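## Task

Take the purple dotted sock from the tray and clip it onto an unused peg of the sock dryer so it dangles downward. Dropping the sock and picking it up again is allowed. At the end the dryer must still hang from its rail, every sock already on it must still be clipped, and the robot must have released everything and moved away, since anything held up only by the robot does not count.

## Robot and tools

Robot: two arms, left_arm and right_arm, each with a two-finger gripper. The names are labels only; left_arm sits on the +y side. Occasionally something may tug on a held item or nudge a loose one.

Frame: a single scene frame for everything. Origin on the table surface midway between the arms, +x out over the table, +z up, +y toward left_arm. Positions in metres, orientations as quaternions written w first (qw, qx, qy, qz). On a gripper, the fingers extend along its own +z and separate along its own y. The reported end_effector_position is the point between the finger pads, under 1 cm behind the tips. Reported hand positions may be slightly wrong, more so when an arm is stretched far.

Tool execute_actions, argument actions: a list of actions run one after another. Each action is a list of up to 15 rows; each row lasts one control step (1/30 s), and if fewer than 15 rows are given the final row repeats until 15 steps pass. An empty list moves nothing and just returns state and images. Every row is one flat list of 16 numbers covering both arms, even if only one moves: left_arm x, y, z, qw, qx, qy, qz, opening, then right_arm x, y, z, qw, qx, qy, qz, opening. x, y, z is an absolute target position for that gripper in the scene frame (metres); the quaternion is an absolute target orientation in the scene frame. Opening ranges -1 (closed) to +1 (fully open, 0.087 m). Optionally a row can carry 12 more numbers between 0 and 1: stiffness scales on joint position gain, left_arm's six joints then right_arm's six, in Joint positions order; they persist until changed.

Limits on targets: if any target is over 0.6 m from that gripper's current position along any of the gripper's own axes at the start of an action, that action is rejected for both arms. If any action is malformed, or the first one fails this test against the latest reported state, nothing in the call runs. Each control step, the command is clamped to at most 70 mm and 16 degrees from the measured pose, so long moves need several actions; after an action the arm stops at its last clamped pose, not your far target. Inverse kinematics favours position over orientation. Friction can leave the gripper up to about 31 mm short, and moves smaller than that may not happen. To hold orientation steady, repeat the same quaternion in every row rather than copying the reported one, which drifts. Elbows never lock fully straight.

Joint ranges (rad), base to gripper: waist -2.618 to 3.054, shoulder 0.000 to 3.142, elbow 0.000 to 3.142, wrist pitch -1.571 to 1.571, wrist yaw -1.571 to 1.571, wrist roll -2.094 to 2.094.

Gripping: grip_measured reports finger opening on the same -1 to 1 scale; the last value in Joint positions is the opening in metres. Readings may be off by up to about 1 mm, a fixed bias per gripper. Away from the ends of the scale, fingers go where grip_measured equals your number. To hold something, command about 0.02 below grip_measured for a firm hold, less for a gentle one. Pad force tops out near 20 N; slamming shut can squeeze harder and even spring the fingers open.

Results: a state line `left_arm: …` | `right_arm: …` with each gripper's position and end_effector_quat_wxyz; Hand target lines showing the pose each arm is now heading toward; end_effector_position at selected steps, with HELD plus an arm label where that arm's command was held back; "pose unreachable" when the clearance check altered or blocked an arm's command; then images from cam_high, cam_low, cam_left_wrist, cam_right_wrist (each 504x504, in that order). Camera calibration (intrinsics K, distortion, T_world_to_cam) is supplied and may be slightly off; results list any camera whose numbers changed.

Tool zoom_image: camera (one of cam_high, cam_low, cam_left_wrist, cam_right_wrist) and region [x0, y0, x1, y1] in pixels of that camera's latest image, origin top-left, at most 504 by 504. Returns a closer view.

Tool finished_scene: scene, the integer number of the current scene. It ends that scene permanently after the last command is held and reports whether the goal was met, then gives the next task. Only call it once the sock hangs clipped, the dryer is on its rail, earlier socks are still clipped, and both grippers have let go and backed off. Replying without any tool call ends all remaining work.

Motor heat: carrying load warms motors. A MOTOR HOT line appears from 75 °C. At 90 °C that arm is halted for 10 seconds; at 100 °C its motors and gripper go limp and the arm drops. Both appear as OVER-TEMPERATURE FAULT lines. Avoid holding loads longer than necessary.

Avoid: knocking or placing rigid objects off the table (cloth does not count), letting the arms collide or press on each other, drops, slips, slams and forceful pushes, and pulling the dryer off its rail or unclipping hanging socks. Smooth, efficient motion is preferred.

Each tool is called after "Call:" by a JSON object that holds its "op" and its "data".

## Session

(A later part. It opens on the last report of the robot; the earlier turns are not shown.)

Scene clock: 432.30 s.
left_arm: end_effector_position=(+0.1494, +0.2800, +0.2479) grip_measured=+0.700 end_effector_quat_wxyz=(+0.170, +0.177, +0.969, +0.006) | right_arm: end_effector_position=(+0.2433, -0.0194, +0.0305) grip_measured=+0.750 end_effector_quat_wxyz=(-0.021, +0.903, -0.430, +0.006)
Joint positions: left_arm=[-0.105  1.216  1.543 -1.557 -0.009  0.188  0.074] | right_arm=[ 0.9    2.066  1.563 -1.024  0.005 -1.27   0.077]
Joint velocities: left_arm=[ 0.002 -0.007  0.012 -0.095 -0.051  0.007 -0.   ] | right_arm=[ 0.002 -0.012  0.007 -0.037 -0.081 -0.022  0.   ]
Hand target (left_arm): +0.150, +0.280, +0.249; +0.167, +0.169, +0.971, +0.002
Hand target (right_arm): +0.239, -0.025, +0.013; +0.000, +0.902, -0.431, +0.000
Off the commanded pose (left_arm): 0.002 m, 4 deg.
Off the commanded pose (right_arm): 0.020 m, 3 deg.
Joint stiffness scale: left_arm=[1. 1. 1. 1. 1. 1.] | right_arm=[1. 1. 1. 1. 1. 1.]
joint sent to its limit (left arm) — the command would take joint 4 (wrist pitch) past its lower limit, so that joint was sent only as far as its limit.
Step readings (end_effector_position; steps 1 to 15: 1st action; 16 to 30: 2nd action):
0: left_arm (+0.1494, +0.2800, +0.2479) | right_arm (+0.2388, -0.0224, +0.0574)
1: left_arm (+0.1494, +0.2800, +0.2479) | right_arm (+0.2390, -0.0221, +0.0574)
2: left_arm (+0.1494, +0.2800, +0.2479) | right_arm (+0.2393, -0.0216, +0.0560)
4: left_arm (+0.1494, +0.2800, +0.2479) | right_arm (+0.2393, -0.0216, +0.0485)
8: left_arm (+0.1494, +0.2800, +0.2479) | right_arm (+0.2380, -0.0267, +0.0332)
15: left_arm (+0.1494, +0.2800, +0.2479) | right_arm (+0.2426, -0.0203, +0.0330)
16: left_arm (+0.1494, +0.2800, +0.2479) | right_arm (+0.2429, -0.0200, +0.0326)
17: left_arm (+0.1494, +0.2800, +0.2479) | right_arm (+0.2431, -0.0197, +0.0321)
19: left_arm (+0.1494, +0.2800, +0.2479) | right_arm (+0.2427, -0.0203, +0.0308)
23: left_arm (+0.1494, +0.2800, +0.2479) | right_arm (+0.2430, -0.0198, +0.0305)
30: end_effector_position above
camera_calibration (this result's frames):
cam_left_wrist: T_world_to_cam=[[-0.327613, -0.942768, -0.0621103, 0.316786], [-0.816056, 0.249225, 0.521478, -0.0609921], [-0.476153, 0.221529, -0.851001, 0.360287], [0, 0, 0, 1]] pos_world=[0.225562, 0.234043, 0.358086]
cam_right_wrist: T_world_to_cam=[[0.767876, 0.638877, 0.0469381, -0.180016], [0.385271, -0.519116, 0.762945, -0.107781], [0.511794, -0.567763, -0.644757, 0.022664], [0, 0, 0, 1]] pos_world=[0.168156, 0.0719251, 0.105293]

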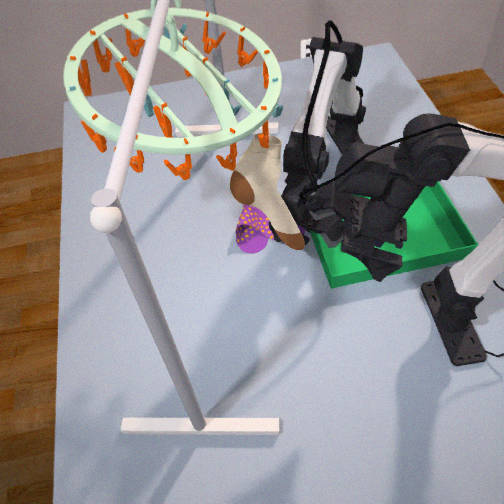

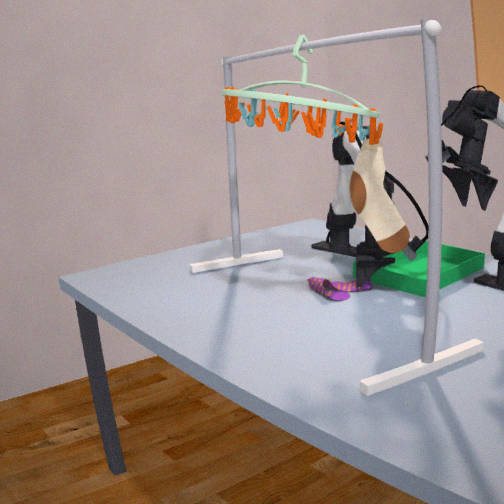

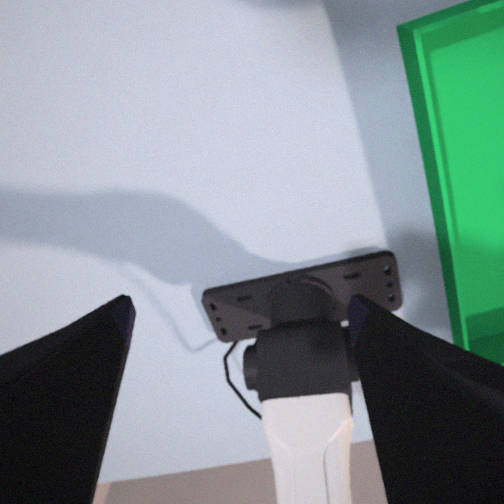

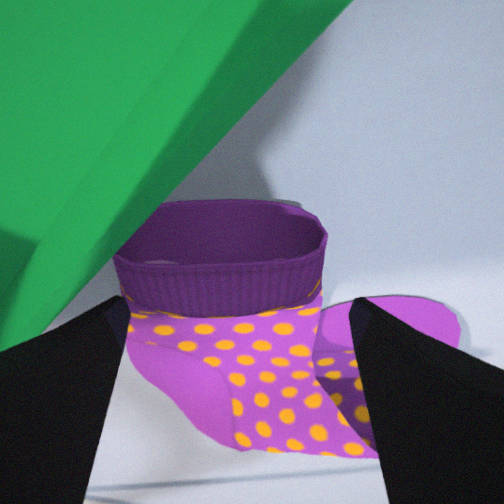

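Call:
{"op": "execute_actions", "data": {"actions": [[[0.15,0.28,0.25,0.14,0.17,0.975,0,0.7,0.24,-0.024,0.032,0,-0.903,0.431,0,0.75],[0.15,0.28,0.25,0.14,0.17,0.975,0,0.7,0.24,-0.024,0.032,0,-0.903,0.431,0,0.65],[0.15,0.28,0.25,0.14,0.17,0.975,0,0.7,0.24,-0.024,0.032,0,-0.903,0.431,0,0.53],[0.15,0.28,0.25,0.14,0.17,0.975,0,0.7,0.24,-0.024,0.032,0,-0.903,0.431,0,0.41],[0.15,0.28,0.25,0.14,0.17,0.975,0,0.7,0.24,-0.024,0.032,0,-0.903,0.431,0,0.29],[0.15,0.28,0.25,0.14,0.17,0.975,0,0.7,0.24,-0.024,0.032,0,-0.903,0.431,0,0.17],[0.15,0.28,0.25,0.14,0.17,0.975,0,0.7,0.24,-0.024,0.032,0,-0.903,0.431,0,0.05],[0.15,0.28,0.25,0.14,0.17,0.975,0,0.7,0.24,-0.024,0.032,0,-0.903,0.431,0,-0.07],[0.15,0.28,0.25,0.14,0.17,0.975,0,0.7,0.24,-0.024,0.032,0,-0.903,0.431,0,-0.19],[0.15,0.28,0.25,0.14,0.17,0.975,0,0.7,0.24,-0.024,0.032,0,-0.903,0.431,0,-0.31],[0.15,0.28,0.25,0.14,0.17,0.975,0,0.7,0.24,-0.024,0.032,0,-0.903,0.431,0,-0.45],[0.15,0.28,0.25,0.14,0.17,0.975,0,0.7,0.24,-0.024,0.032,0,-0.903,0.431,0,-0.6],[0.15,0.28,0.25,0.14,0.17,0.975,0,0.7,0.24,-0.024,0.032,0,-0.903,0.431,0,-0.75],[0.15,0.28,0.25,0.14,0.17,0.975,0,0.7,0.24,-0.024,0.032,0,-0.903,0.431,0,-0.88],[0.15,0.28,0.25,0.14,0.17,0.975,0,0.7,0.24,-0.024,0.032,0,-0.903,0.431,0,-1]],[[0.15,0.28,0.25,0.14,0.17,0.975,0,0.7,0.24,-0.024,0.04,0,-0.903,0.431,0,-1],[0.15,0.28,0.25,0.14,0.17,0.975,0,0.7,0.24,-0.024,0.05,0,-0.903,0.431,0,-1],[0.15,0.28,0.25,0.14,0.17,0.975,0,0.7,0.24,-0.024,0.06,0,-0.903,0.431,0,-1],[0.15,0.28,0.25,0.14,0.17,0.975,0,0.7,0.24,-0.024,0.07,0,-0.903,0.431,0,-1],[0.15,0.28,0.25,0.14,0.17,0.975,0,0.7,0.24,-0.024,0.08,0,-0.903,0.431,0,-1],[0.15,0.28,0.25,0.14,0.17,0.975,0,0.7,0.24,-0.024,0.09,0,-0.903,0.431,0,-1],[0.15,0.28,0.25,0.14,0.17,0.975,0,0.7,0.24,-0.024,0.10,0,-0.903,0.431,0,-1],[0.15,0.28,0.25,0.14,0.17,0.975,0,0.7,0.24,-0.024,0.11,0,-0.903,0.431,0,-1]]]}}

Scene clock: 447.63 s.
left_arm: end_effector_position=(+0.1494, +0.2800, +0.2479) grip_measured=+0.700 end_effector_quat_wxyz=(+0.170, +0.177, +0.969, +0.006) | right_arm: end_effector_position=(+0.2468, -0.0142, +0.1094) grip_measured=-0.987 end_effector_quat_wxyz=(-0.027, +0.903, -0.430, +0.006)
Joint positions: left_arm=[-0.105  1.216  1.543 -1.557 -0.009  0.188  0.074] | right_arm=[ 0.9    2.045  1.847 -1.318  0.005 -1.27   0.001]
Joint velocities: left_arm=[ 0.017 -0.007  0.002  0.066 -0.007  0.007 -0.   ] | right_arm=[ 0.002  0.002  0.002 -0.271  0.022 -0.037 -0.   ]
Hand target (left_arm): +0.150, +0.280, +0.249; +0.167, +0.169, +0.971, +0.002
Hand target (right_arm): +0.240, -0.024, +0.110; -0.001, +0.902, -0.431, +0.000
Off the commanded pose (left_arm): 0.002 m, 4 deg.
Off the commanded pose (right_arm): 0.012 m, 3 deg.
Joint stiffness scale: left_arm=[1. 1. 1. 1. 1. 1.] | right_arm=[1. 1. 1. 1. 1. 1.]
joint sent to its limit (left arm) — the command would take joint 4 (wrist pitch) past its lower limit, so that joint was sent only as far as its limit.
Step readings (end_effector_position; steps 1 to 15: 1st action; 16 to 30: 2nd action):
0: left_arm (+0.1494, +0.2800, +0.2479) | right_arm (+0.2433, -0.0193, +0.0305)
1: left_arm (+0.1494, +0.2800, +0.2479) | right_arm (+0.2431, -0.0196, +0.0312)
2: left_arm (+0.1494, +0.2800, +0.2479) | right_arm (+0.2426, -0.0204, +0.0321)
4: left_arm (+0.1494, +0.2800, +0.2479) | right_arm (+0.2424, -0.0206, +0.0341)
8: left_arm (+0.1494, +0.2800, +0.2479) | right_arm (+0.2416, -0.0219, +0.0350)
15: left_arm (+0.1494, +0.2800, +0.2479) | right_arm (+0.2405, -0.0236, +0.0350)
16: left_arm (+0.1494, +0.2800, +0.2479) | right_arm (+0.2405, -0.0236, +0.0359)
17: left_arm (+0.1494, +0.2800, +0.2479) | right_arm (+0.2402, -0.0239, +0.0379)
19: left_arm (+0.1494, +0.2800, +0.2479) | right_arm (+0.2412, -0.0225, +0.0466)
23: left_arm (+0.1494, +0.2800, +0.2479) | right_arm (+0.2465, -0.0145, +0.0763)
30: end_effector_position above
camera_calibration (this result's frames):
cam_left_wrist: T_world_to_cam=[[-0.327613, -0.942768, -0.0621103, 0.316786], [-0.816056, 0.249225, 0.521478, -0.0609921], [-0.476153, 0.221529, -0.851001, 0.360287], [0, 0, 0, 1]] pos_world=[0.225562, 0.234043, 0.358086]
cam_right_wrist: T_world_to_cam=[[0.767543, 0.638377, 0.0578918, -0.190808], [0.380438, -0.526371, 0.760395, -0.165239], [0.515892, -0.561612, -0.646875, 0.0740114], [0, 0, 0, 1]] pos_world=[0.171134, 0.076396, 0.184569]

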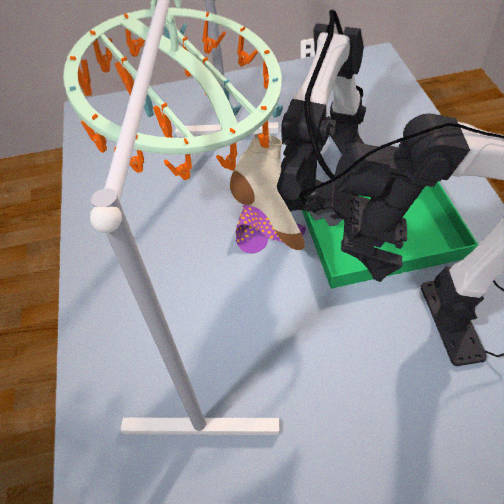

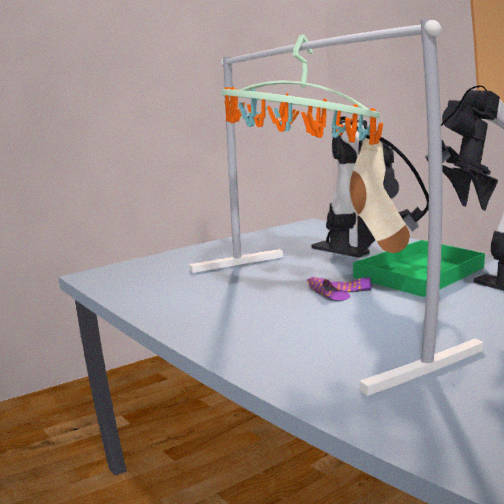

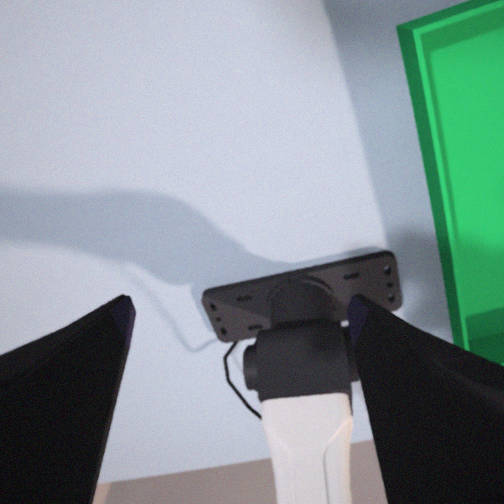

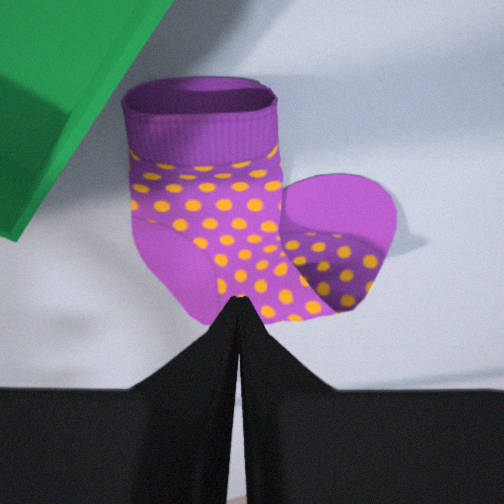

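Call:
{"op": "execute_actions", "data": {"actions": [[[0.15,0.28,0.25,0.14,0.17,0.975,0,0.7,0.25,-0.03,0.08,0,-0.903,0.431,0,-1],[0.15,0.28,0.25,0.14,0.17,0.975,0,0.7,0.252,-0.036,0.06,0,-0.903,0.431,0,-1],[0.15,0.28,0.25,0.14,0.17,0.975,0,0.7,0.252,-0.036,0.045,0,-0.903,0.431,0,-1]],[[0.15,0.28,0.25,0.14,0.17,0.975,0,0.7,0.252,-0.036,0.035,0,-0.903,0.431,0,-1],[0.15,0.28,0.25,0.14,0.17,0.975,0,0.7,0.252,-0.036,0.025,0,-0.903,0.431,0,-1],[0.15,0.28,0.25,0.14,0.17,0.975,0,0.7,0.252,-0.036,0.015,0,-0.903,0.431,0,-1],[0.15,0.28,0.25,0.14,0.17,0.975,0,0.7,0.252,-0.036,0.01,0,-0.903,0.431,0,-1]]]}}

Scene clock: 464.83 s.
left_arm: end_effector_position=(+0.1494, +0.2800, +0.2479) grip_measured=+0.700 end_effector_quat_wxyz=(+0.170, +0.177, +0.969, +0.006) | right_arm: end_effector_position=(+0.2525, -0.0330, +0.0224) grip_measured=-0.987 end_effector_quat_wxyz=(-0.009, +0.902, -0.431, +0.003)
Joint positions: left_arm=[-0.105  1.216  1.543 -1.557 -0.009  0.188  0.074] | right_arm=[ 0.86   2.077  1.546 -1.021  0.002 -1.306  0.001]
Joint velocities: left_arm=[-0.007 -0.002 -0.017 -0.081  0.007  0.051 -0.001] | right_arm=[ 0.002 -0.002  0.007 -0.007 -0.081 -0.022 -0.001]
Hand target (left_arm): +0.150, +0.280, +0.249; +0.167, +0.169, +0.971, +0.002
Hand target (right_arm): +0.252, -0.036, +0.010; -0.000, +0.902, -0.431, -0.000
Off the commanded pose (left_arm): 0.002 m, 4 deg.
Off the commanded pose (right_arm): 0.013 m, 1 deg.
Joint stiffness scale: left_arm=[1. 1. 1. 1. 1. 1.] | right_arm=[1. 1. 1. 1. 1. 1.]
joint sent to its limit (left arm) — the command would take joint 4 (wrist pitch) past its lower limit, so that joint was sent only as far as its limit.
Step readings (end_effector_position; steps 1 to 15: 1st action; 16 to 30: 2nd action):
0: left_arm (+0.1494, +0.2800, +0.2479) | right_arm (+0.2406, -0.0234, +0.1096)
1: left_arm (+0.1494, +0.2800, +0.2479) | right_arm (+0.2412, -0.0233, +0.1070)
2: left_arm (+0.1494, +0.2800, +0.2479) | right_arm (+0.2421, -0.0245, +0.1009)
4: left_arm (+0.1494, +0.2800, +0.2479) | right_arm (+0.2416, -0.0351, +0.0797)
8: left_arm (+0.1494, +0.2800, +0.2479) | right_arm (+0.2413, -0.0481, +0.0517)
15: left_arm (+0.1494, +0.2800, +0.2479) | right_arm (+0.2494, -0.0372, +0.0500)
16: left_arm (+0.1494, +0.2800, +0.2479) | right_arm (+0.2500, -0.0363, +0.0492)
17: left_arm (+0.1494, +0.2800, +0.2479) | right_arm (+0.2506, -0.0356, +0.0469)
19: left_arm (+0.1494, +0.2800, +0.2479) | right_arm (+0.2504, -0.0358, +0.0388)
23: left_arm (+0.1494, +0.2800, +0.2479) | right_arm (+0.2483, -0.0387, +0.0244)
30: end_effector_position above
camera_calibration (this result's frames):
cam_left_wrist: T_world_to_cam=[[-0.327613, -0.942768, -0.0621103, 0.316786], [-0.816056, 0.249225, 0.521478, -0.0609921], [-0.476153, 0.221529, -0.851001, 0.360287], [0, 0, 0, 1]] pos_world=[0.225562, 0.234043, 0.358086]
cam_right_wrist: T_world_to_cam=[[0.770811, 0.636682, 0.0220604, -0.178248], [0.395614, -0.505524, 0.766769, -0.114401], [0.49934, -0.582307, -0.641544, 0.00753926], [0, 0, 0, 1]] pos_world=[0.178889, 0.060045, 0.0964881]

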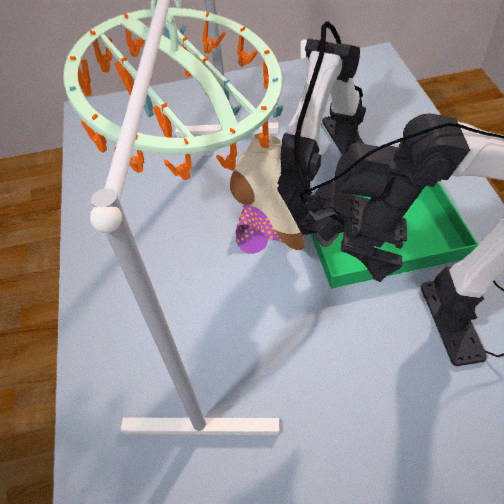

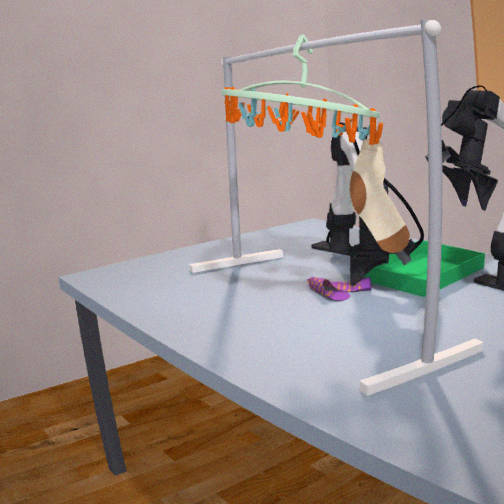

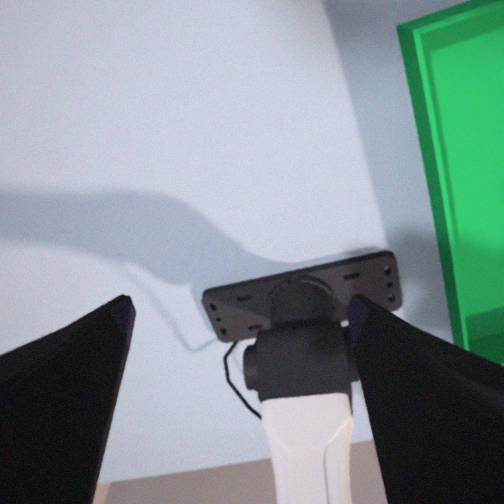

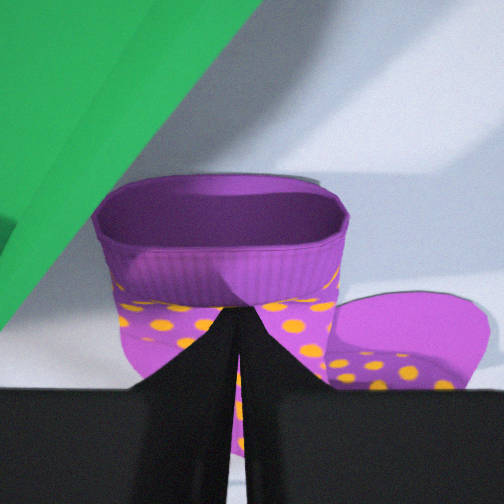

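Call:
{"op": "execute_actions", "data": {"actions": [[[0.15,0.28,0.25,0.14,0.17,0.975,0,0.7,0.257,-0.036,0.01,0,-0.903,0.431,0,-1],[0.15,0.28,0.25,0.14,0.17,0.975,0,0.7,0.262,-0.036,0.01,0,-0.903,0.431,0,-1],[0.15,0.28,0.25,0.14,0.17,0.975,0,0.7,0.268,-0.036,0.01,0,-0.903,0.431,0,-1],[0.15,0.28,0.25,0.14,0.17,0.975,0,0.7,0.274,-0.036,0.01,0,-0.903,0.431,0,-1],[0.15,0.28,0.25,0.14,0.17,0.975,0,0.7,0.28,-0.036,0.01,0,-0.903,0.431,0,-1],[0.15,0.28,0.25,0.14,0.17,0.975,0,0.7,0.286,-0.036,0.01,0,-0.903,0.431,0,-1],[0.15,0.28,0.25,0.14,0.17,0.975,0,0.7,0.292,-0.036,0.01,0,-0.903,0.431,0,-1],[0.15,0.28,0.25,0.14,0.17,0.975,0,0.7,0.298,-0.036,0.01,0,-0.903,0.431,0,-1]],[[0.15,0.28,0.25,0.14,0.17,0.975,0,0.7,0.296,-0.036,0.03,0,-0.903,0.431,0,-1],[0.15,0.28,0.25,0.14,0.17,0.975,0,0.7,0.294,-0.034,0.05,0,-0.903,0.431,0,-0.5],[0.15,0.28,0.25,0.14,0.17,0.975,0,0.7,0.29,-0.031,0.065,0,-0.903,0.431,0,0.2],[0.15,0.28,0.25,0.14,0.17,0.975,0,0.7,0.288,-0.028,0.075,0,-0.903,0.431,0,0.75]]]}}

Scene clock: 474.17 s.
left_arm: end_effector_position=(+0.1494, +0.2800, +0.2479) grip_measured=+0.700 end_effector_quat_wxyz=(+0.170, +0.177, +0.969, +0.006) | right_arm: end_effector_position=(+0.2933, -0.0253, +0.0747) grip_measured=+0.750 end_effector_quat_wxyz=(-0.014, +0.903, -0.430, +0.004)
Joint positions: left_arm=[-0.105  1.216  1.543 -1.557 -0.009  0.188  0.074] | right_arm=[ 0.793  2.157  1.881 -1.266  0.002 -1.377  0.077]
Joint velocities: left_arm=[ 0.002 -0.002  0.007  0.022  0.007  0.037 -0.   ] | right_arm=[-0.002  0.007  0.007 -0.095  0.037  0.037  0.001]
Hand target (left_arm): +0.150, +0.280, +0.249; +0.167, +0.169, +0.971, +0.002
Hand target (right_arm): +0.288, -0.028, +0.075; -0.000, +0.902, -0.431, +0.000
Off the commanded pose (left_arm): 0.002 m, 4 deg.
Off the commanded pose (right_arm): 0.006 m, 2 deg.
Joint stiffness scale: left_arm=[1. 1. 1. 1. 1. 1.] | right_arm=[1. 1. 1. 1. 1. 1.]
joint sent to its limit (left arm) — the command would take joint 4 (wrist pitch) past its lower limit, so that joint was sent only as far as its limit.
Step readings (end_effector_position; steps 1 to 15: 1st action; 16 to 30: 2nd action):
0: left_arm (+0.1494, +0.2800, +0.2479) | right_arm (+0.2537, -0.0313, +0.0223)
1: left_arm (+0.1494, +0.2800, +0.2479) | right_arm (+0.2538, -0.0314, +0.0223)
2: left_arm (+0.1494, +0.2800, +0.2479) | right_arm (+0.2545, -0.0318, +0.0223)
4: left_arm (+0.1494, +0.2800, +0.2479) | right_arm (+0.2589, -0.0326, +0.0216)
8: left_arm (+0.1494, +0.2800, +0.2479) | right_arm (+0.2829, -0.0326, +0.0184)
15: left_arm (+0.1494, +0.2800, +0.2479) | right_arm (+0.3007, -0.0339, +0.0192)
16: left_arm (+0.1494, +0.2800, +0.2479) | right_arm (+0.3002, -0.0344, +0.0208)
17: left_arm (+0.1494, +0.2800, +0.2479) | right_arm (+0.2994, -0.0353, +0.0245)
19: left_arm (+0.1494, +0.2800, +0.2479) | right_arm (+0.2996, -0.0325, +0.0389)
23: left_arm (+0.1494, +0.2800, +0.2479) | right_arm (+0.3010, -0.0191, +0.0685)
30: end_effector_position above
camera_calibration (this result's frames):
cam_left_wrist: T_world_to_cam=[[-0.327613, -0.942768, -0.0621103, 0.316786], [-0.816056, 0.249225, 0.521478, -0.0609921], [-0.476153, 0.221529, -0.851001, 0.360287], [0, 0, 0, 1]] pos_world=[0.225562, 0.234043, 0.358086]
cam_right_wrist: T_world_to_cam=[[0.768438, 0.63913, 0.0318851, -0.215699], [0.391971, -0.50949, 0.766015, -0.16579], [0.505828, -0.576137, -0.642032, 0.0235307], [0, 0, 0, 1]] pos_world=[0.218834, 0.0669484, 0.148983]

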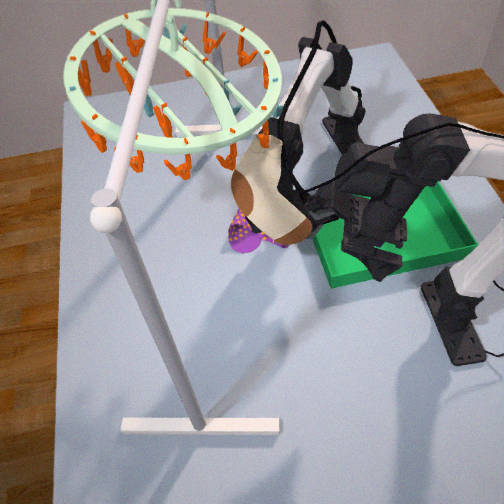

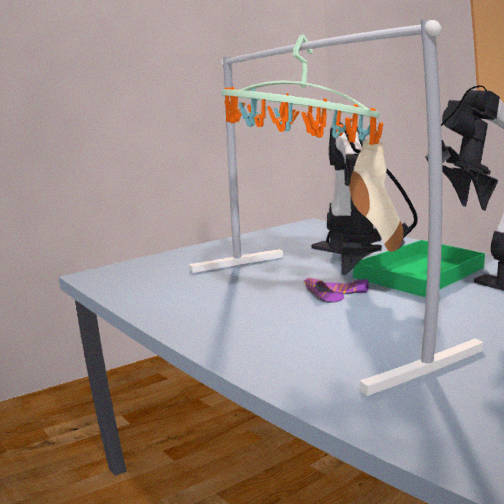

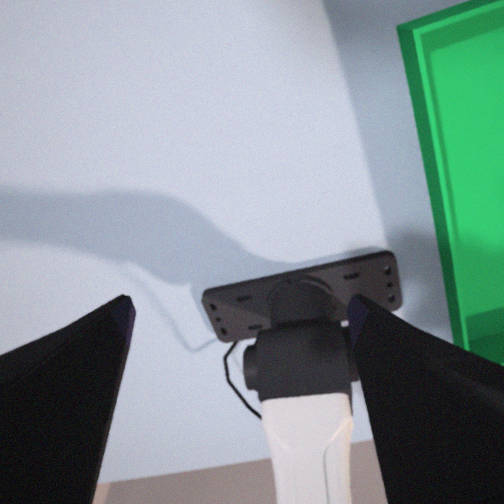

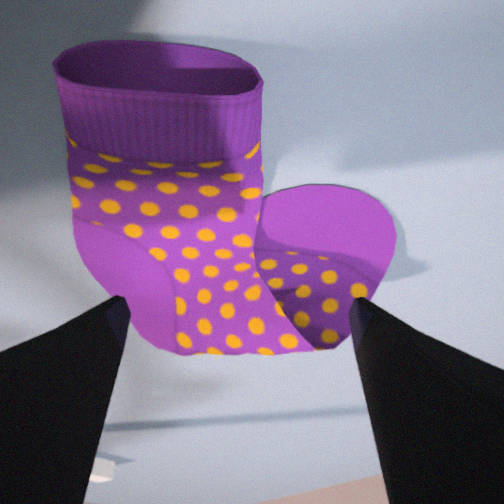

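Call:
{"op": "execute_actions", "data": {"actions": [[[0.15,0.28,0.25,0.14,0.17,0.975,0,0.7,0.28,-0.028,0.075,0,-0.895,0.446,0,0.8],[0.15,0.28,0.25,0.14,0.17,0.975,0,0.7,0.27,-0.026,0.075,0,-0.879,0.477,0,0.8],[0.15,0.28,0.25,0.14,0.17,0.975,0,0.7,0.26,-0.024,0.072,0,-0.879,0.477,0,0.8],[0.15,0.28,0.25,0.14,0.17,0.975,0,0.7,0.254,-0.024,0.07,0,-0.879,0.477,0,0.8]],[[0.15,0.28,0.25,0.14,0.17,0.975,0,0.7,0.255,-0.024,0.055,0,-0.879,0.477,0,0.8],[0.15,0.28,0.25,0.14,0.17,0.975,0,0.7,0.255,-0.024,0.04,0,-0.879,0.477,0,0.8],[0.15,0.28,0.25,0.14,0.17,0.975,0,0.7,0.255,-0.024,0.03,0,-0.879,0.477,0,0.8]]]}}

Scene clock: 486.27 s.
left_arm: end_effector_position=(+0.1494, +0.2800, +0.2479) grip_measured=+0.700 end_effector_quat_wxyz=(+0.170, +0.177, +0.969, +0.006) | right_arm: end_effector_position=(+0.2542, -0.0219, +0.0383) grip_measured=+0.800 end_effector_quat_wxyz=(-0.003, +0.882, -0.472, +0.001)
Joint positions: left_arm=[-0.105  1.216  1.543 -1.557 -0.009  0.188  0.074] | right_arm=[ 0.869  2.126  1.686 -1.125  0.001 -1.206  0.079]
Joint velocities: left_arm=[-0.012  0.017 -0.012  0.007 -0.037 -0.051 -0.   ] | right_arm=[-0.002  0.007  0.007 -0.022 -0.051 -0.007 -0.   ]
Hand target (left_arm): +0.150, +0.280, +0.249; +0.167, +0.169, +0.971, +0.002
Hand target (right_arm): +0.255, -0.024, +0.030; +0.000, +0.879, -0.477, -0.000
Off the commanded pose (left_arm): 0.002 m, 4 deg.
Off the commanded pose (right_arm): 0.009 m, 1 deg.
Joint stiffness scale: left_arm=[1. 1. 1. 1. 1. 1.] | right_arm=[1. 1. 1. 1. 1. 1.]
joint sent to its limit (left arm) — the command would take joint 4 (wrist pitch) past its lower limit, so that joint was sent only as far as its limit.
Step readings (end_effector_position; steps 1 to 15: 1st action; 16 to 30: 2nd action):
0: left_arm (+0.1494, +0.2800, +0.2479) | right_arm (+0.2903, -0.0288, +0.0748)
1: left_arm (+0.1494, +0.2800, +0.2479) | right_arm (+0.2899, -0.0288, +0.0748)
2: left_arm (+0.1494, +0.2800, +0.2479) | right_arm (+0.2883, -0.0284, +0.0748)
4: left_arm (+0.1494, +0.2800, +0.2479) | right_arm (+0.2805, -0.0267, +0.0731)
8: left_arm (+0.1494, +0.2800, +0.2479) | right_arm (+0.2581, -0.0231, +0.0689)
15: left_arm (+0.1494, +0.2800, +0.2479) | right_arm (+0.2547, -0.0214, +0.0690)
16: left_arm (+0.1494, +0.2800, +0.2479) | right_arm (+0.2549, -0.0211, +0.0678)
17: left_arm (+0.1494, +0.2800, +0.2479) | right_arm (+0.2548, -0.0212, +0.0643)
19: left_arm (+0.1494, +0.2800, +0.2479) | right_arm (+0.2525, -0.0244, +0.0525)
23: left_arm (+0.1494, +0.2800, +0.2479) | right_arm (+0.2491, -0.0291, +0.0390)
30: end_effector_position above
camera_calibration (this result's frames):
cam_left_wrist: T_world_to_cam=[[-0.327613, -0.942768, -0.0621103, 0.316786], [-0.816056, 0.249225, 0.521478, -0.0609921], [-0.476153, 0.221529, -0.851001, 0.360287], [0, 0, 0, 1]] pos_world=[0.225562, 0.234043, 0.358086]
cam_right_wrist: T_world_to_cam=[[0.825715, 0.564002, 0.00985003, -0.202056], [0.355128, -0.533326, 0.767755, -0.112076], [0.438269, -0.630448, -0.640668, 0.0377791], [0, 0, 0, 1]] pos_world=[0.190085, 0.0780048, 0.112241]

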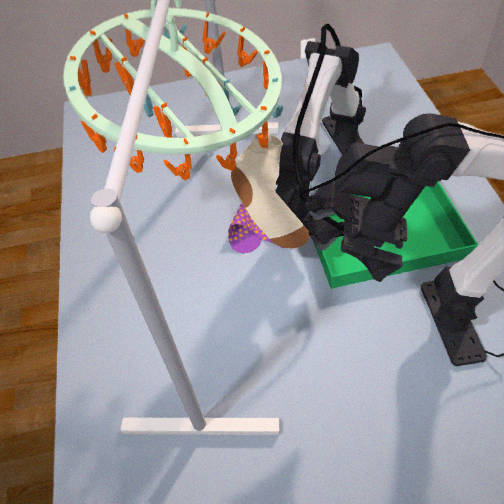

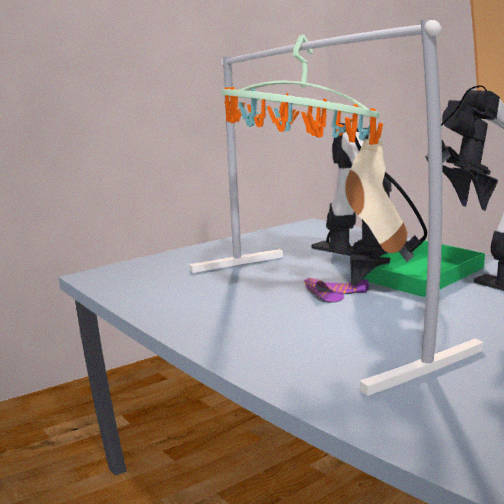

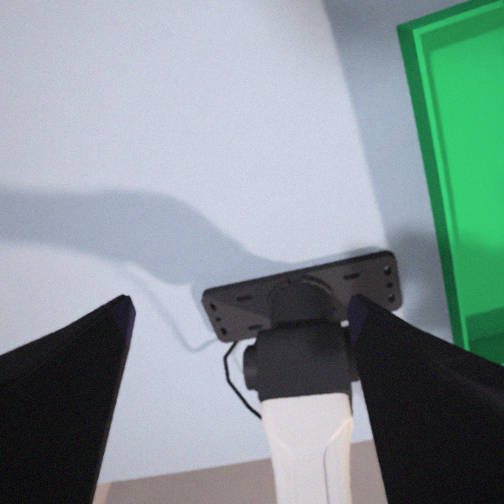

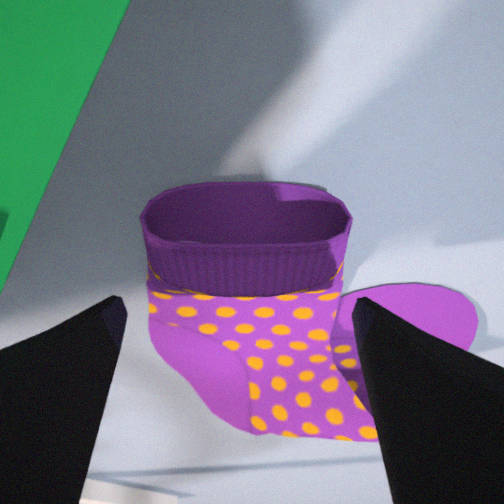

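Call:
{"op": "execute_actions", "data": {"actions": [[[0.15,0.28,0.25,0.14,0.17,0.975,0,0.7,0.255,-0.023,0.026,0,-0.879,0.477,0,0.8],[0.15,0.28,0.25,0.14,0.17,0.975,0,0.7,0.255,-0.023,0.018,0,-0.879,0.477,0,0.8],[0.15,0.28,0.25,0.14,0.17,0.975,0,0.7,0.255,-0.023,0.012,0,-0.879,0.477,0,0.78],[0.15,0.28,0.25,0.14,0.17,0.975,0,0.7,0.255,-0.023,0.006,0,-0.879,0.477,0,0.76]]]}}

Scene clock: 492.60 s.
left_arm: end_effector_position=(+0.1494, +0.2800, +0.2479) grip_measured=+0.700 end_effector_quat_wxyz=(+0.170, +0.177, +0.969, +0.006) | right_arm: end_effector_position=(+0.2566, -0.0185, +0.0200) grip_measured=+0.760 end_effector_quat_wxyz=(-0.013, +0.881, -0.473, +0.002)
Joint positions: left_arm=[-0.105  1.216  1.543 -1.557 -0.009  0.188  0.074] | right_arm=[ 0.869  2.14   1.634 -1.039  0.001 -1.205  0.077]
Joint velocities: left_arm=[-0.002  0.002  0.002  0.066  0.022 -0.007  0.001] | right_arm=[-0.002  0.012  0.012  0.037  0.007 -0.007 -0.   ]
Hand target (left_arm): +0.150, +0.280, +0.249; +0.167, +0.169, +0.971, +0.002
Hand target (right_arm): +0.255, -0.023, +0.006; -0.000, +0.879, -0.477, +0.000
Off the commanded pose (left_arm): 0.002 m, 4 deg.
Off the commanded pose (right_arm): 0.015 m, 2 deg.
Joint stiffness scale: left_arm=[1. 1. 1. 1. 1. 1.] | right_arm=[1. 1. 1. 1. 1. 1.]
joint sent to its limit (left arm) — the command would take joint 4 (wrist pitch) past its lower limit, so that joint was sent only as far as its limit.
Step readings (end_effector_position):
0: left_arm (+0.1494, +0.2800, +0.2479) | right_arm (+0.2554, -0.0202, +0.0382)
1: left_arm (+0.1494, +0.2800, +0.2479) | right_arm (+0.2556, -0.0200, +0.0382)
2: left_arm (+0.1494, +0.2800, +0.2479) | right_arm (+0.2559, -0.0195, +0.0373)
4: left_arm (+0.1494, +0.2800, +0.2479) | right_arm (+0.2562, -0.0191, +0.0328)
8: left_arm (+0.1494, +0.2800, +0.2479) | right_arm (+0.2543, -0.0218, +0.0224)
15: end_effector_position above
camera_calibration (this result's frames):
cam_left_wrist: T_world_to_cam=[[-0.327613, -0.942768, -0.0621103, 0.316786], [-0.816056, 0.249225, 0.521478, -0.0609921], [-0.476153, 0.221529, -0.851001, 0.360287], [0, 0, 0, 1]] pos_world=[0.225562, 0.234043, 0.358086]
cam_right_wrist: T_world_to_cam=[[0.82636, 0.562441, 0.0280897, -0.206311], [0.345684, -0.546005, 0.763139, -0.0947864], [0.444558, -0.620918, -0.645623, 0.0258075], [0, 0, 0, 1]] pos_world=[0.19178, 0.080308, 0.0947923]

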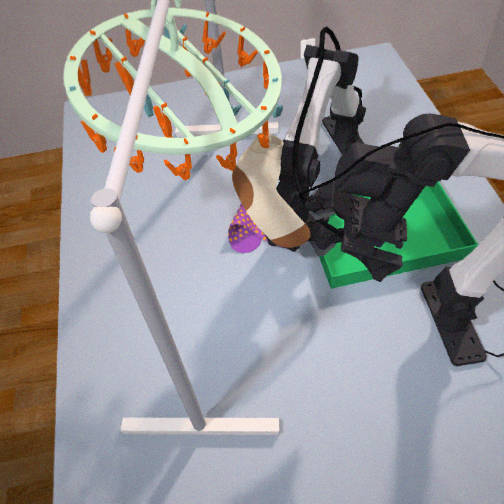

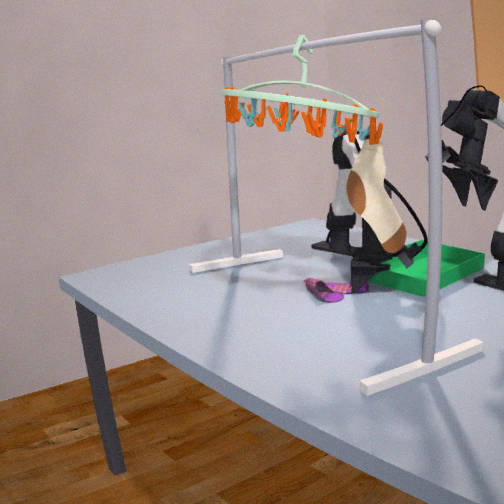

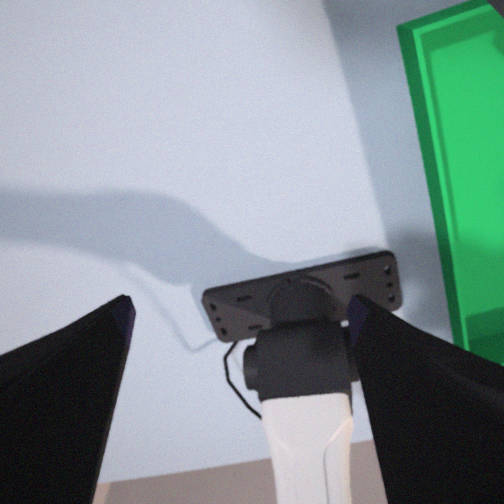

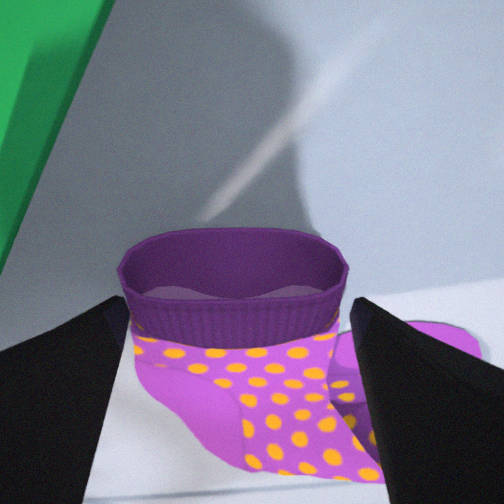

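Call:
{"op": "execute_actions", "data": {"actions": [[[0.15,0.28,0.25,0.14,0.17,0.975,0,0.7,0.255,-0.021,0.008,0,-0.879,0.477,0,0.65],[0.15,0.28,0.25,0.14,0.17,0.975,0,0.7,0.255,-0.021,0.008,0,-0.879,0.477,0,0.53],[0.15,0.28,0.25,0.14,0.17,0.975,0,0.7,0.255,-0.021,0.008,0,-0.879,0.477,0,0.41],[0.15,0.28,0.25,0.14,0.17,0.975,0,0.7,0.255,-0.021,0.008,0,-0.879,0.477,0,0.29],[0.15,0.28,0.25,0.14,0.17,0.975,0,0.7,0.255,-0.021,0.008,0,-0.879,0.477,0,0.17],[0.15,0.28,0.25,0.14,0.17,0.975,0,0.7,0.255,-0.021,0.008,0,-0.879,0.477,0,0.05],[0.15,0.28,0.25,0.14,0.17,0.975,0,0.7,0.255,-0.021,0.008,0,-0.879,0.477,0,-0.07],[0.15,0.28,0.25,0.14,0.17,0.975,0,0.7,0.255,-0.021,0.008,0,-0.879,0.477,0,-0.19],[0.15,0.28,0.25,0.14,0.17,0.975,0,0.7,0.255,-0.021,0.008,0,-0.879,0.477,0,-0.31],[0.15,0.28,0.25,0.14,0.17,0.975,0,0.7,0.255,-0.021,0.008,0,-0.879,0.477,0,-0.45],[0.15,0.28,0.25,0.14,0.17,0.975,0,0.7,0.255,-0.021,0.008,0,-0.879,0.477,0,-0.6],[0.15,0.28,0.25,0.14,0.17,0.975,0,0.7,0.255,-0.021,0.008,0,-0.879,0.477,0,-0.75],[0.15,0.28,0.25,0.14,0.17,0.975,0,0.7,0.255,-0.021,0.008,0,-0.879,0.477,0,-0.88],[0.15,0.28,0.25,0.14,0.17,0.975,0,0.7,0.255,-0.021,0.008,0,-0.879,0.477,0,-1]],[[0.15,0.28,0.25,0.14,0.17,0.975,0,0.7,0.255,-0.021,0.02,0,-0.879,0.477,0,-1],[0.15,0.28,0.25,0.14,0.17,0.975,0,0.7,0.254,-0.022,0.035,0,-0.879,0.477,0,-1],[0.15,0.28,0.25,0.14,0.17,0.975,0,0.7,0.252,-0.024,0.05,0,-0.879,0.477,0,-1],[0.15,0.28,0.25,0.14,0.17,0.975,0,0.7,0.25,-0.026,0.065,0,-0.879,0.477,0,-1],[0.15,0.28,0.25,0.14,0.17,0.975,0,0.7,0.248,-0.028,0.08,0,-0.879,0.477,0,-1],[0.15,0.28,0.25,0.14,0.17,0.975,0,0.7,0.246,-0.03,0.095,0,-0.879,0.477,0,-1],[0.15,0.28,0.25,0.14,0.17,0.975,0,0.7,0.244,-0.032,0.11,0,-0.879,0.477,0,-1]]]}}

Scene clock: 507.30 s.
left_arm: end_effector_position=(+0.1494, +0.2800, +0.2479) grip_measured=+0.700 end_effector_quat_wxyz=(+0.170, +0.177, +0.969, +0.006) | right_arm: end_effector_position=(+0.2536, -0.0225, +0.1144) grip_measured=-0.895 end_effector_quat_wxyz=(-0.036, +0.879, -0.476, +0.005)
Joint positions: left_arm=[-0.105  1.216  1.543 -1.557 -0.009  0.188  0.074] | right_arm=[ 0.869  2.032  1.849 -1.316  0.001 -1.196  0.005]
Joint velocities: left_arm=[-0.002 -0.007  0.002  0.007  0.051 -0.081  0.   ] | right_arm=[-0.017 -0.012 -0.007 -0.227 -0.051  0.037  0.   ]
Hand target (left_arm): +0.150, +0.280, +0.249; +0.167, +0.169, +0.971, +0.002
Hand target (right_arm): +0.244, -0.032, +0.110; -0.001, +0.879, -0.477, +0.000
Off the commanded pose (left_arm): 0.002 m, 4 deg.
Off the commanded pose (right_arm): 0.014 m, 4 deg.
Joint stiffness scale: left_arm=[1. 1. 1. 1. 1. 1.] | right_arm=[1. 1. 1. 1. 1. 1.]
joint sent to its limit (left arm) — the command would take joint 4 (wrist pitch) past its lower limit, so that joint was sent only as far as its limit.
Step readings (end_effector_position; steps 1 to 15: 1st action; 16 to 30: 2nd action):
0: left_arm (+0.1494, +0.2800, +0.2479) | right_arm (+0.2573, -0.0176, +0.0200)
1: left_arm (+0.1494, +0.2800, +0.2479) | right_arm (+0.2572, -0.0176, +0.0200)
2: left_arm (+0.1494, +0.2800, +0.2479) | right_arm (+0.2572, -0.0176, +0.0200)
4: left_arm (+0.1494, +0.2800, +0.2479) | right_arm (+0.2572, -0.0176, +0.0200)
8: left_arm (+0.1494, +0.2800, +0.2479) | right_arm (+0.2572, -0.0177, +0.0200)
15: left_arm (+0.1494, +0.2800, +0.2479) | right_arm (+0.2572, -0.0177, +0.0200)
16: left_arm (+0.1494, +0.2800, +0.2479) | right_arm (+0.2571, -0.0178, +0.0202)
17: left_arm (+0.1494, +0.2800, +0.2479) | right_arm (+0.2566, -0.0185, +0.0217)
19: left_arm (+0.1494, +0.2800, +0.2479) | right_arm (+0.2554, -0.0201, +0.0291)
23: left_arm (+0.1494, +0.2800, +0.2479) | right_arm (+0.2546, -0.0212, +0.0699)
30: end_effector_position above
camera_calibration (this result's frames):
cam_left_wrist: T_world_to_cam=[[-0.327613, -0.942768, -0.0621103, 0.316786], [-0.816056, 0.249225, 0.521478, -0.0609921], [-0.476153, 0.221529, -0.851001, 0.360287], [0, 0, 0, 1]] pos_world=[0.225562, 0.234043, 0.358086]
cam_right_wrist: T_world_to_cam=[[0.829924, 0.553281, 0.071455, -0.210303], [0.320591, -0.577821, 0.750562, -0.160922], [0.45656, -0.600002, -0.656925, 0.0843627], [0, 0, 0, 1]] pos_world=[0.187609, 0.0739899, 0.19123]

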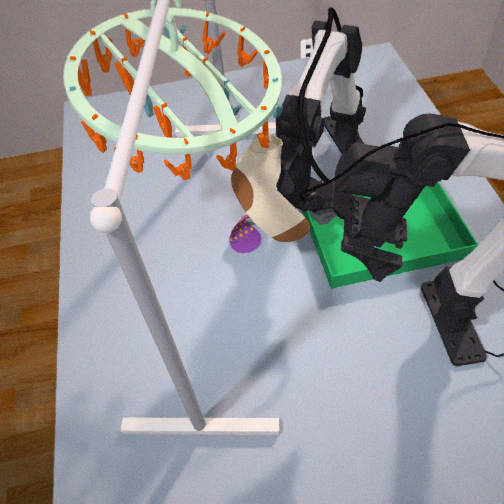

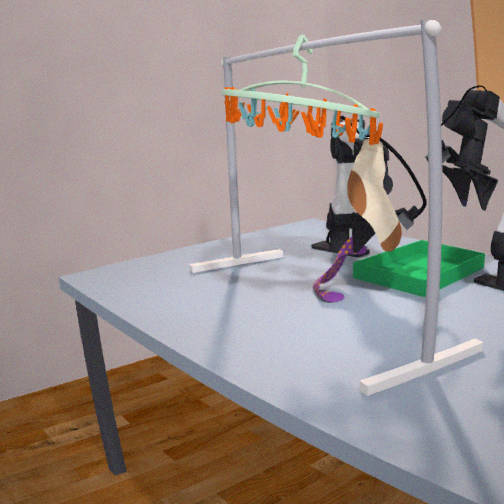

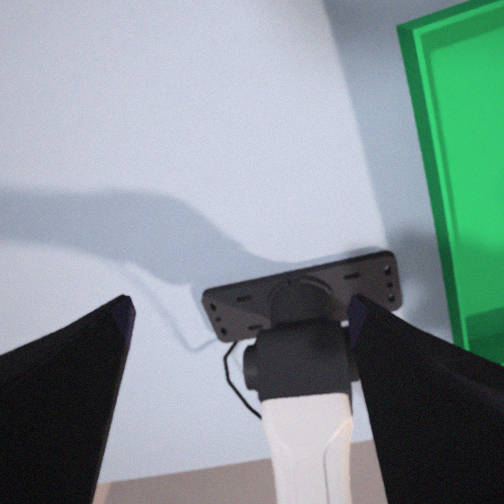

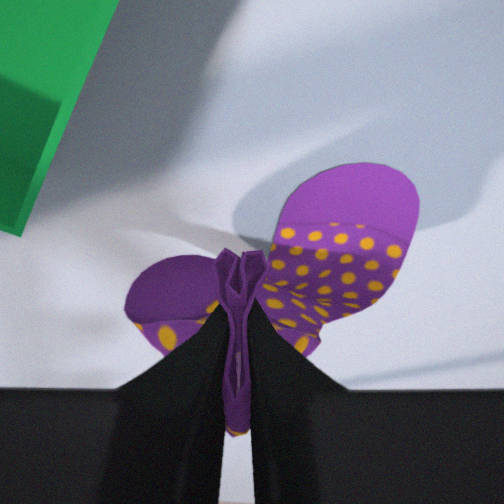

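Call:
{"op": "execute_actions", "data": {"actions": [[[0.15,0.28,0.25,0.14,0.17,0.975,0,0.7,0.252,-0.033,0.095,0,-0.879,0.477,0,-1],[0.15,0.28,0.25,0.14,0.17,0.975,0,0.7,0.257,-0.036,0.08,0,-0.879,0.477,0,-1],[0.15,0.28,0.25,0.14,0.17,0.975,0,0.7,0.262,-0.039,0.065,0,-0.879,0.477,0,-1],[0.15,0.28,0.25,0.14,0.17,0.975,0,0.7,0.266,-0.041,0.05,0,-0.879,0.477,0,-1],[0.15,0.28,0.25,0.14,0.17,0.975,0,0.7,0.268,-0.042,0.035,0,-0.879,0.477,0,-1],[0.15,0.28,0.25,0.14,0.17,0.975,0,0.7,0.268,-0.042,0.025,0,-0.879,0.477,0,-1]],[[0.15,0.28,0.25,0.14,0.17,0.975,0,0.7,0.268,-0.042,0.025,0,-0.879,0.477,0,-0.8],[0.15,0.28,0.25,0.14,0.17,0.975,0,0.7,0.268,-0.042,0.025,0,-0.879,0.477,0,-0.55],[0.15,0.28,0.25,0.14,0.17,0.975,0,0.7,0.268,-0.042,0.025,0,-0.879,0.477,0,-0.3],[0.15,0.28,0.25,0.14,0.17,0.975,0,0.7,0.268,-0.042,0.025,0,-0.879,0.477,0,-0.05],[0.15,0.28,0.25,0.14,0.17,0.975,0,0.7,0.268,-0.042,0.025,0,-0.879,0.477,0,0.2],[0.15,0.28,0.25,0.14,0.17,0.975,0,0.7,0.268,-0.042,0.025,0,-0.879,0.477,0,0.45],[0.15,0.28,0.25,0.14,0.17,0.975,0,0.7,0.268,-0.042,0.03,0,-0.879,0.477,0,0.65],[0.15,0.28,0.25,0.14,0.17,0.975,0,0.7,0.268,-0.042,0.035,0,-0.879,0.477,0,0.8]]]}}

Scene clock: 527.43 s.
left_arm: end_effector_position=(+0.1494, +0.2800, +0.2479) grip_measured=+0.700 end_effector_quat_wxyz=(+0.170, +0.177, +0.969, +0.006) | right_arm: end_effector_position=(+0.2666, -0.0421, +0.0301) grip_measured=+0.800 end_effector_quat_wxyz=(+0.001, +0.878, -0.478, -0.001)
Joint positions: left_arm=[-0.105  1.216  1.543 -1.557 -0.009  0.188  0.074] | right_arm=[ 0.813  2.11   1.628 -1.091 -0.001 -1.248  0.079]
Joint velocities: left_arm=[-0.002 -0.012 -0.007 -0.066 -0.066 -0.037  0.   ] | right_arm=[-0.012  0.012 -0.012 -0.037 -0.066 -0.066  0.001]
Hand target (left_arm): +0.150, +0.280, +0.249; +0.167, +0.169, +0.971, +0.002
Hand target (right_arm): +0.268, -0.042, +0.035; -0.000, +0.879, -0.477, -0.000
Off the commanded pose (left_arm): 0.002 m, 4 deg.
Off the commanded pose (right_arm): 0.005 m, 0 deg.
Joint stiffness scale: left_arm=[1. 1. 1. 1. 1. 1.] | right_arm=[1. 1. 1. 1. 1. 1.]
joint sent to its limit (left arm) — the command would take joint 4 (wrist pitch) past its lower limit, so that joint was sent only as far as its limit.
Step readings (end_effector_position; steps 1 to 15: 1st action; 16 to 30: 2nd action):
0: left_arm (+0.1494, +0.2800, +0.2479) | right_arm (+0.2469, -0.0319, +0.1146)
1: left_arm (+0.1494, +0.2800, +0.2479) | right_arm (+0.2472, -0.0316, +0.1146)
2: left_arm (+0.1494, +0.2800, +0.2479) | right_arm (+0.2483, -0.0310, +0.1121)
4: left_arm (+0.1494, +0.2800, +0.2479) | right_arm (+0.2512, -0.0337, +0.0982)
8: left_arm (+0.1494, +0.2800, +0.2479) | right_arm (+0.2535, -0.0536, +0.0513)
15: left_arm (+0.1494, +0.2800, +0.2479) | right_arm (+0.2633, -0.0461, +0.0304)
16: left_arm (+0.1494, +0.2800, +0.2479) | right_arm (+0.2641, -0.0451, +0.0303)
17: left_arm (+0.1494, +0.2800, +0.2479) | right_arm (+0.2648, -0.0442, +0.0302)
19: left_arm (+0.1494, +0.2800, +0.2479) | right_arm (+0.2661, -0.0427, +0.0301)
23: left_arm (+0.1494, +0.2800, +0.2479) | right_arm (+0.2667, -0.0419, +0.0301)
30: end_effector_position above
camera_calibration (this result's frames):
cam_left_wrist: T_world_to_cam=[[-0.327613, -0.942768, -0.0621103, 0.316786], [-0.816056, 0.249225, 0.521478, -0.0609921], [-0.476153, 0.221529, -0.851001, 0.360287], [0, 0, 0, 1]] pos_world=[0.225562, 0.234043, 0.358086]
cam_right_wrist: T_world_to_cam=[[0.833626, 0.552328, 0.0010825, -0.20319], [0.352546, -0.533603, 0.768751, -0.120268], [0.425181, -0.64047, -0.639547, 0.017425], [0, 0, 0, 1]] pos_world=[0.204376, 0.0592128, 0.10382]

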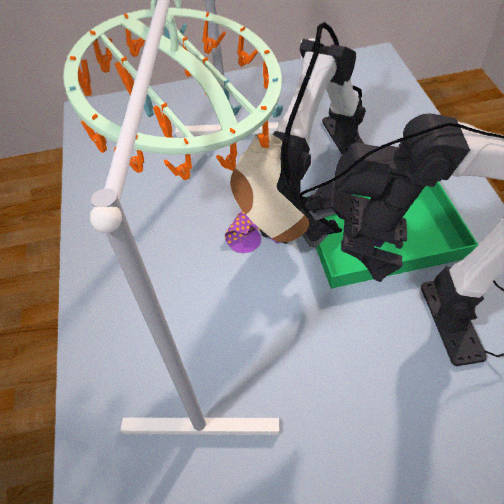

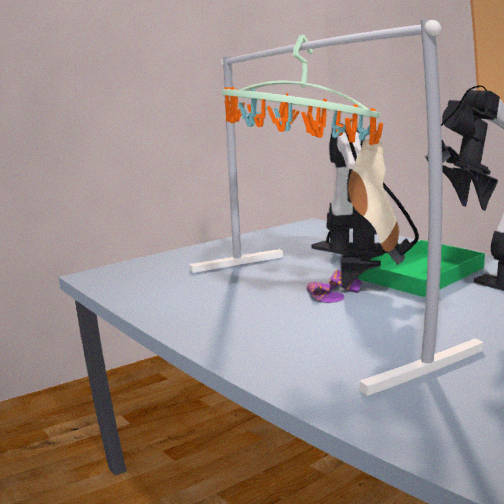

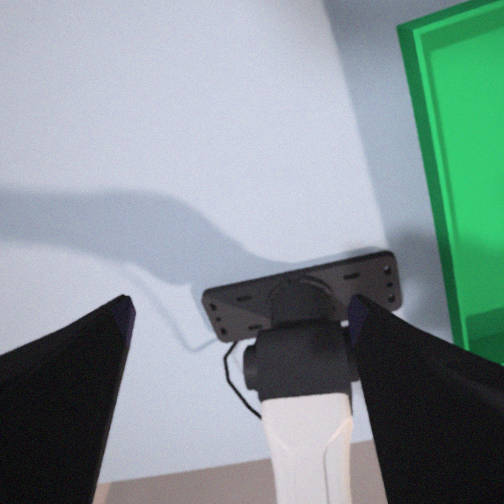

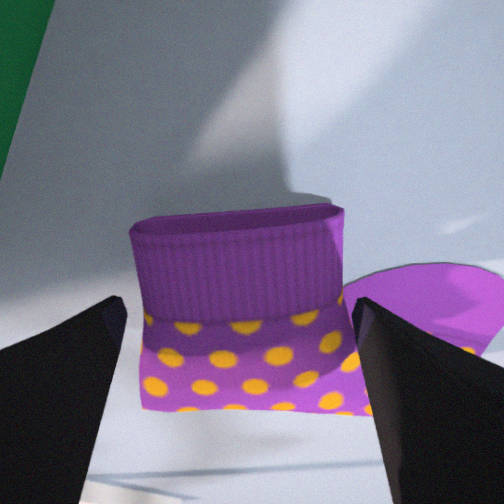

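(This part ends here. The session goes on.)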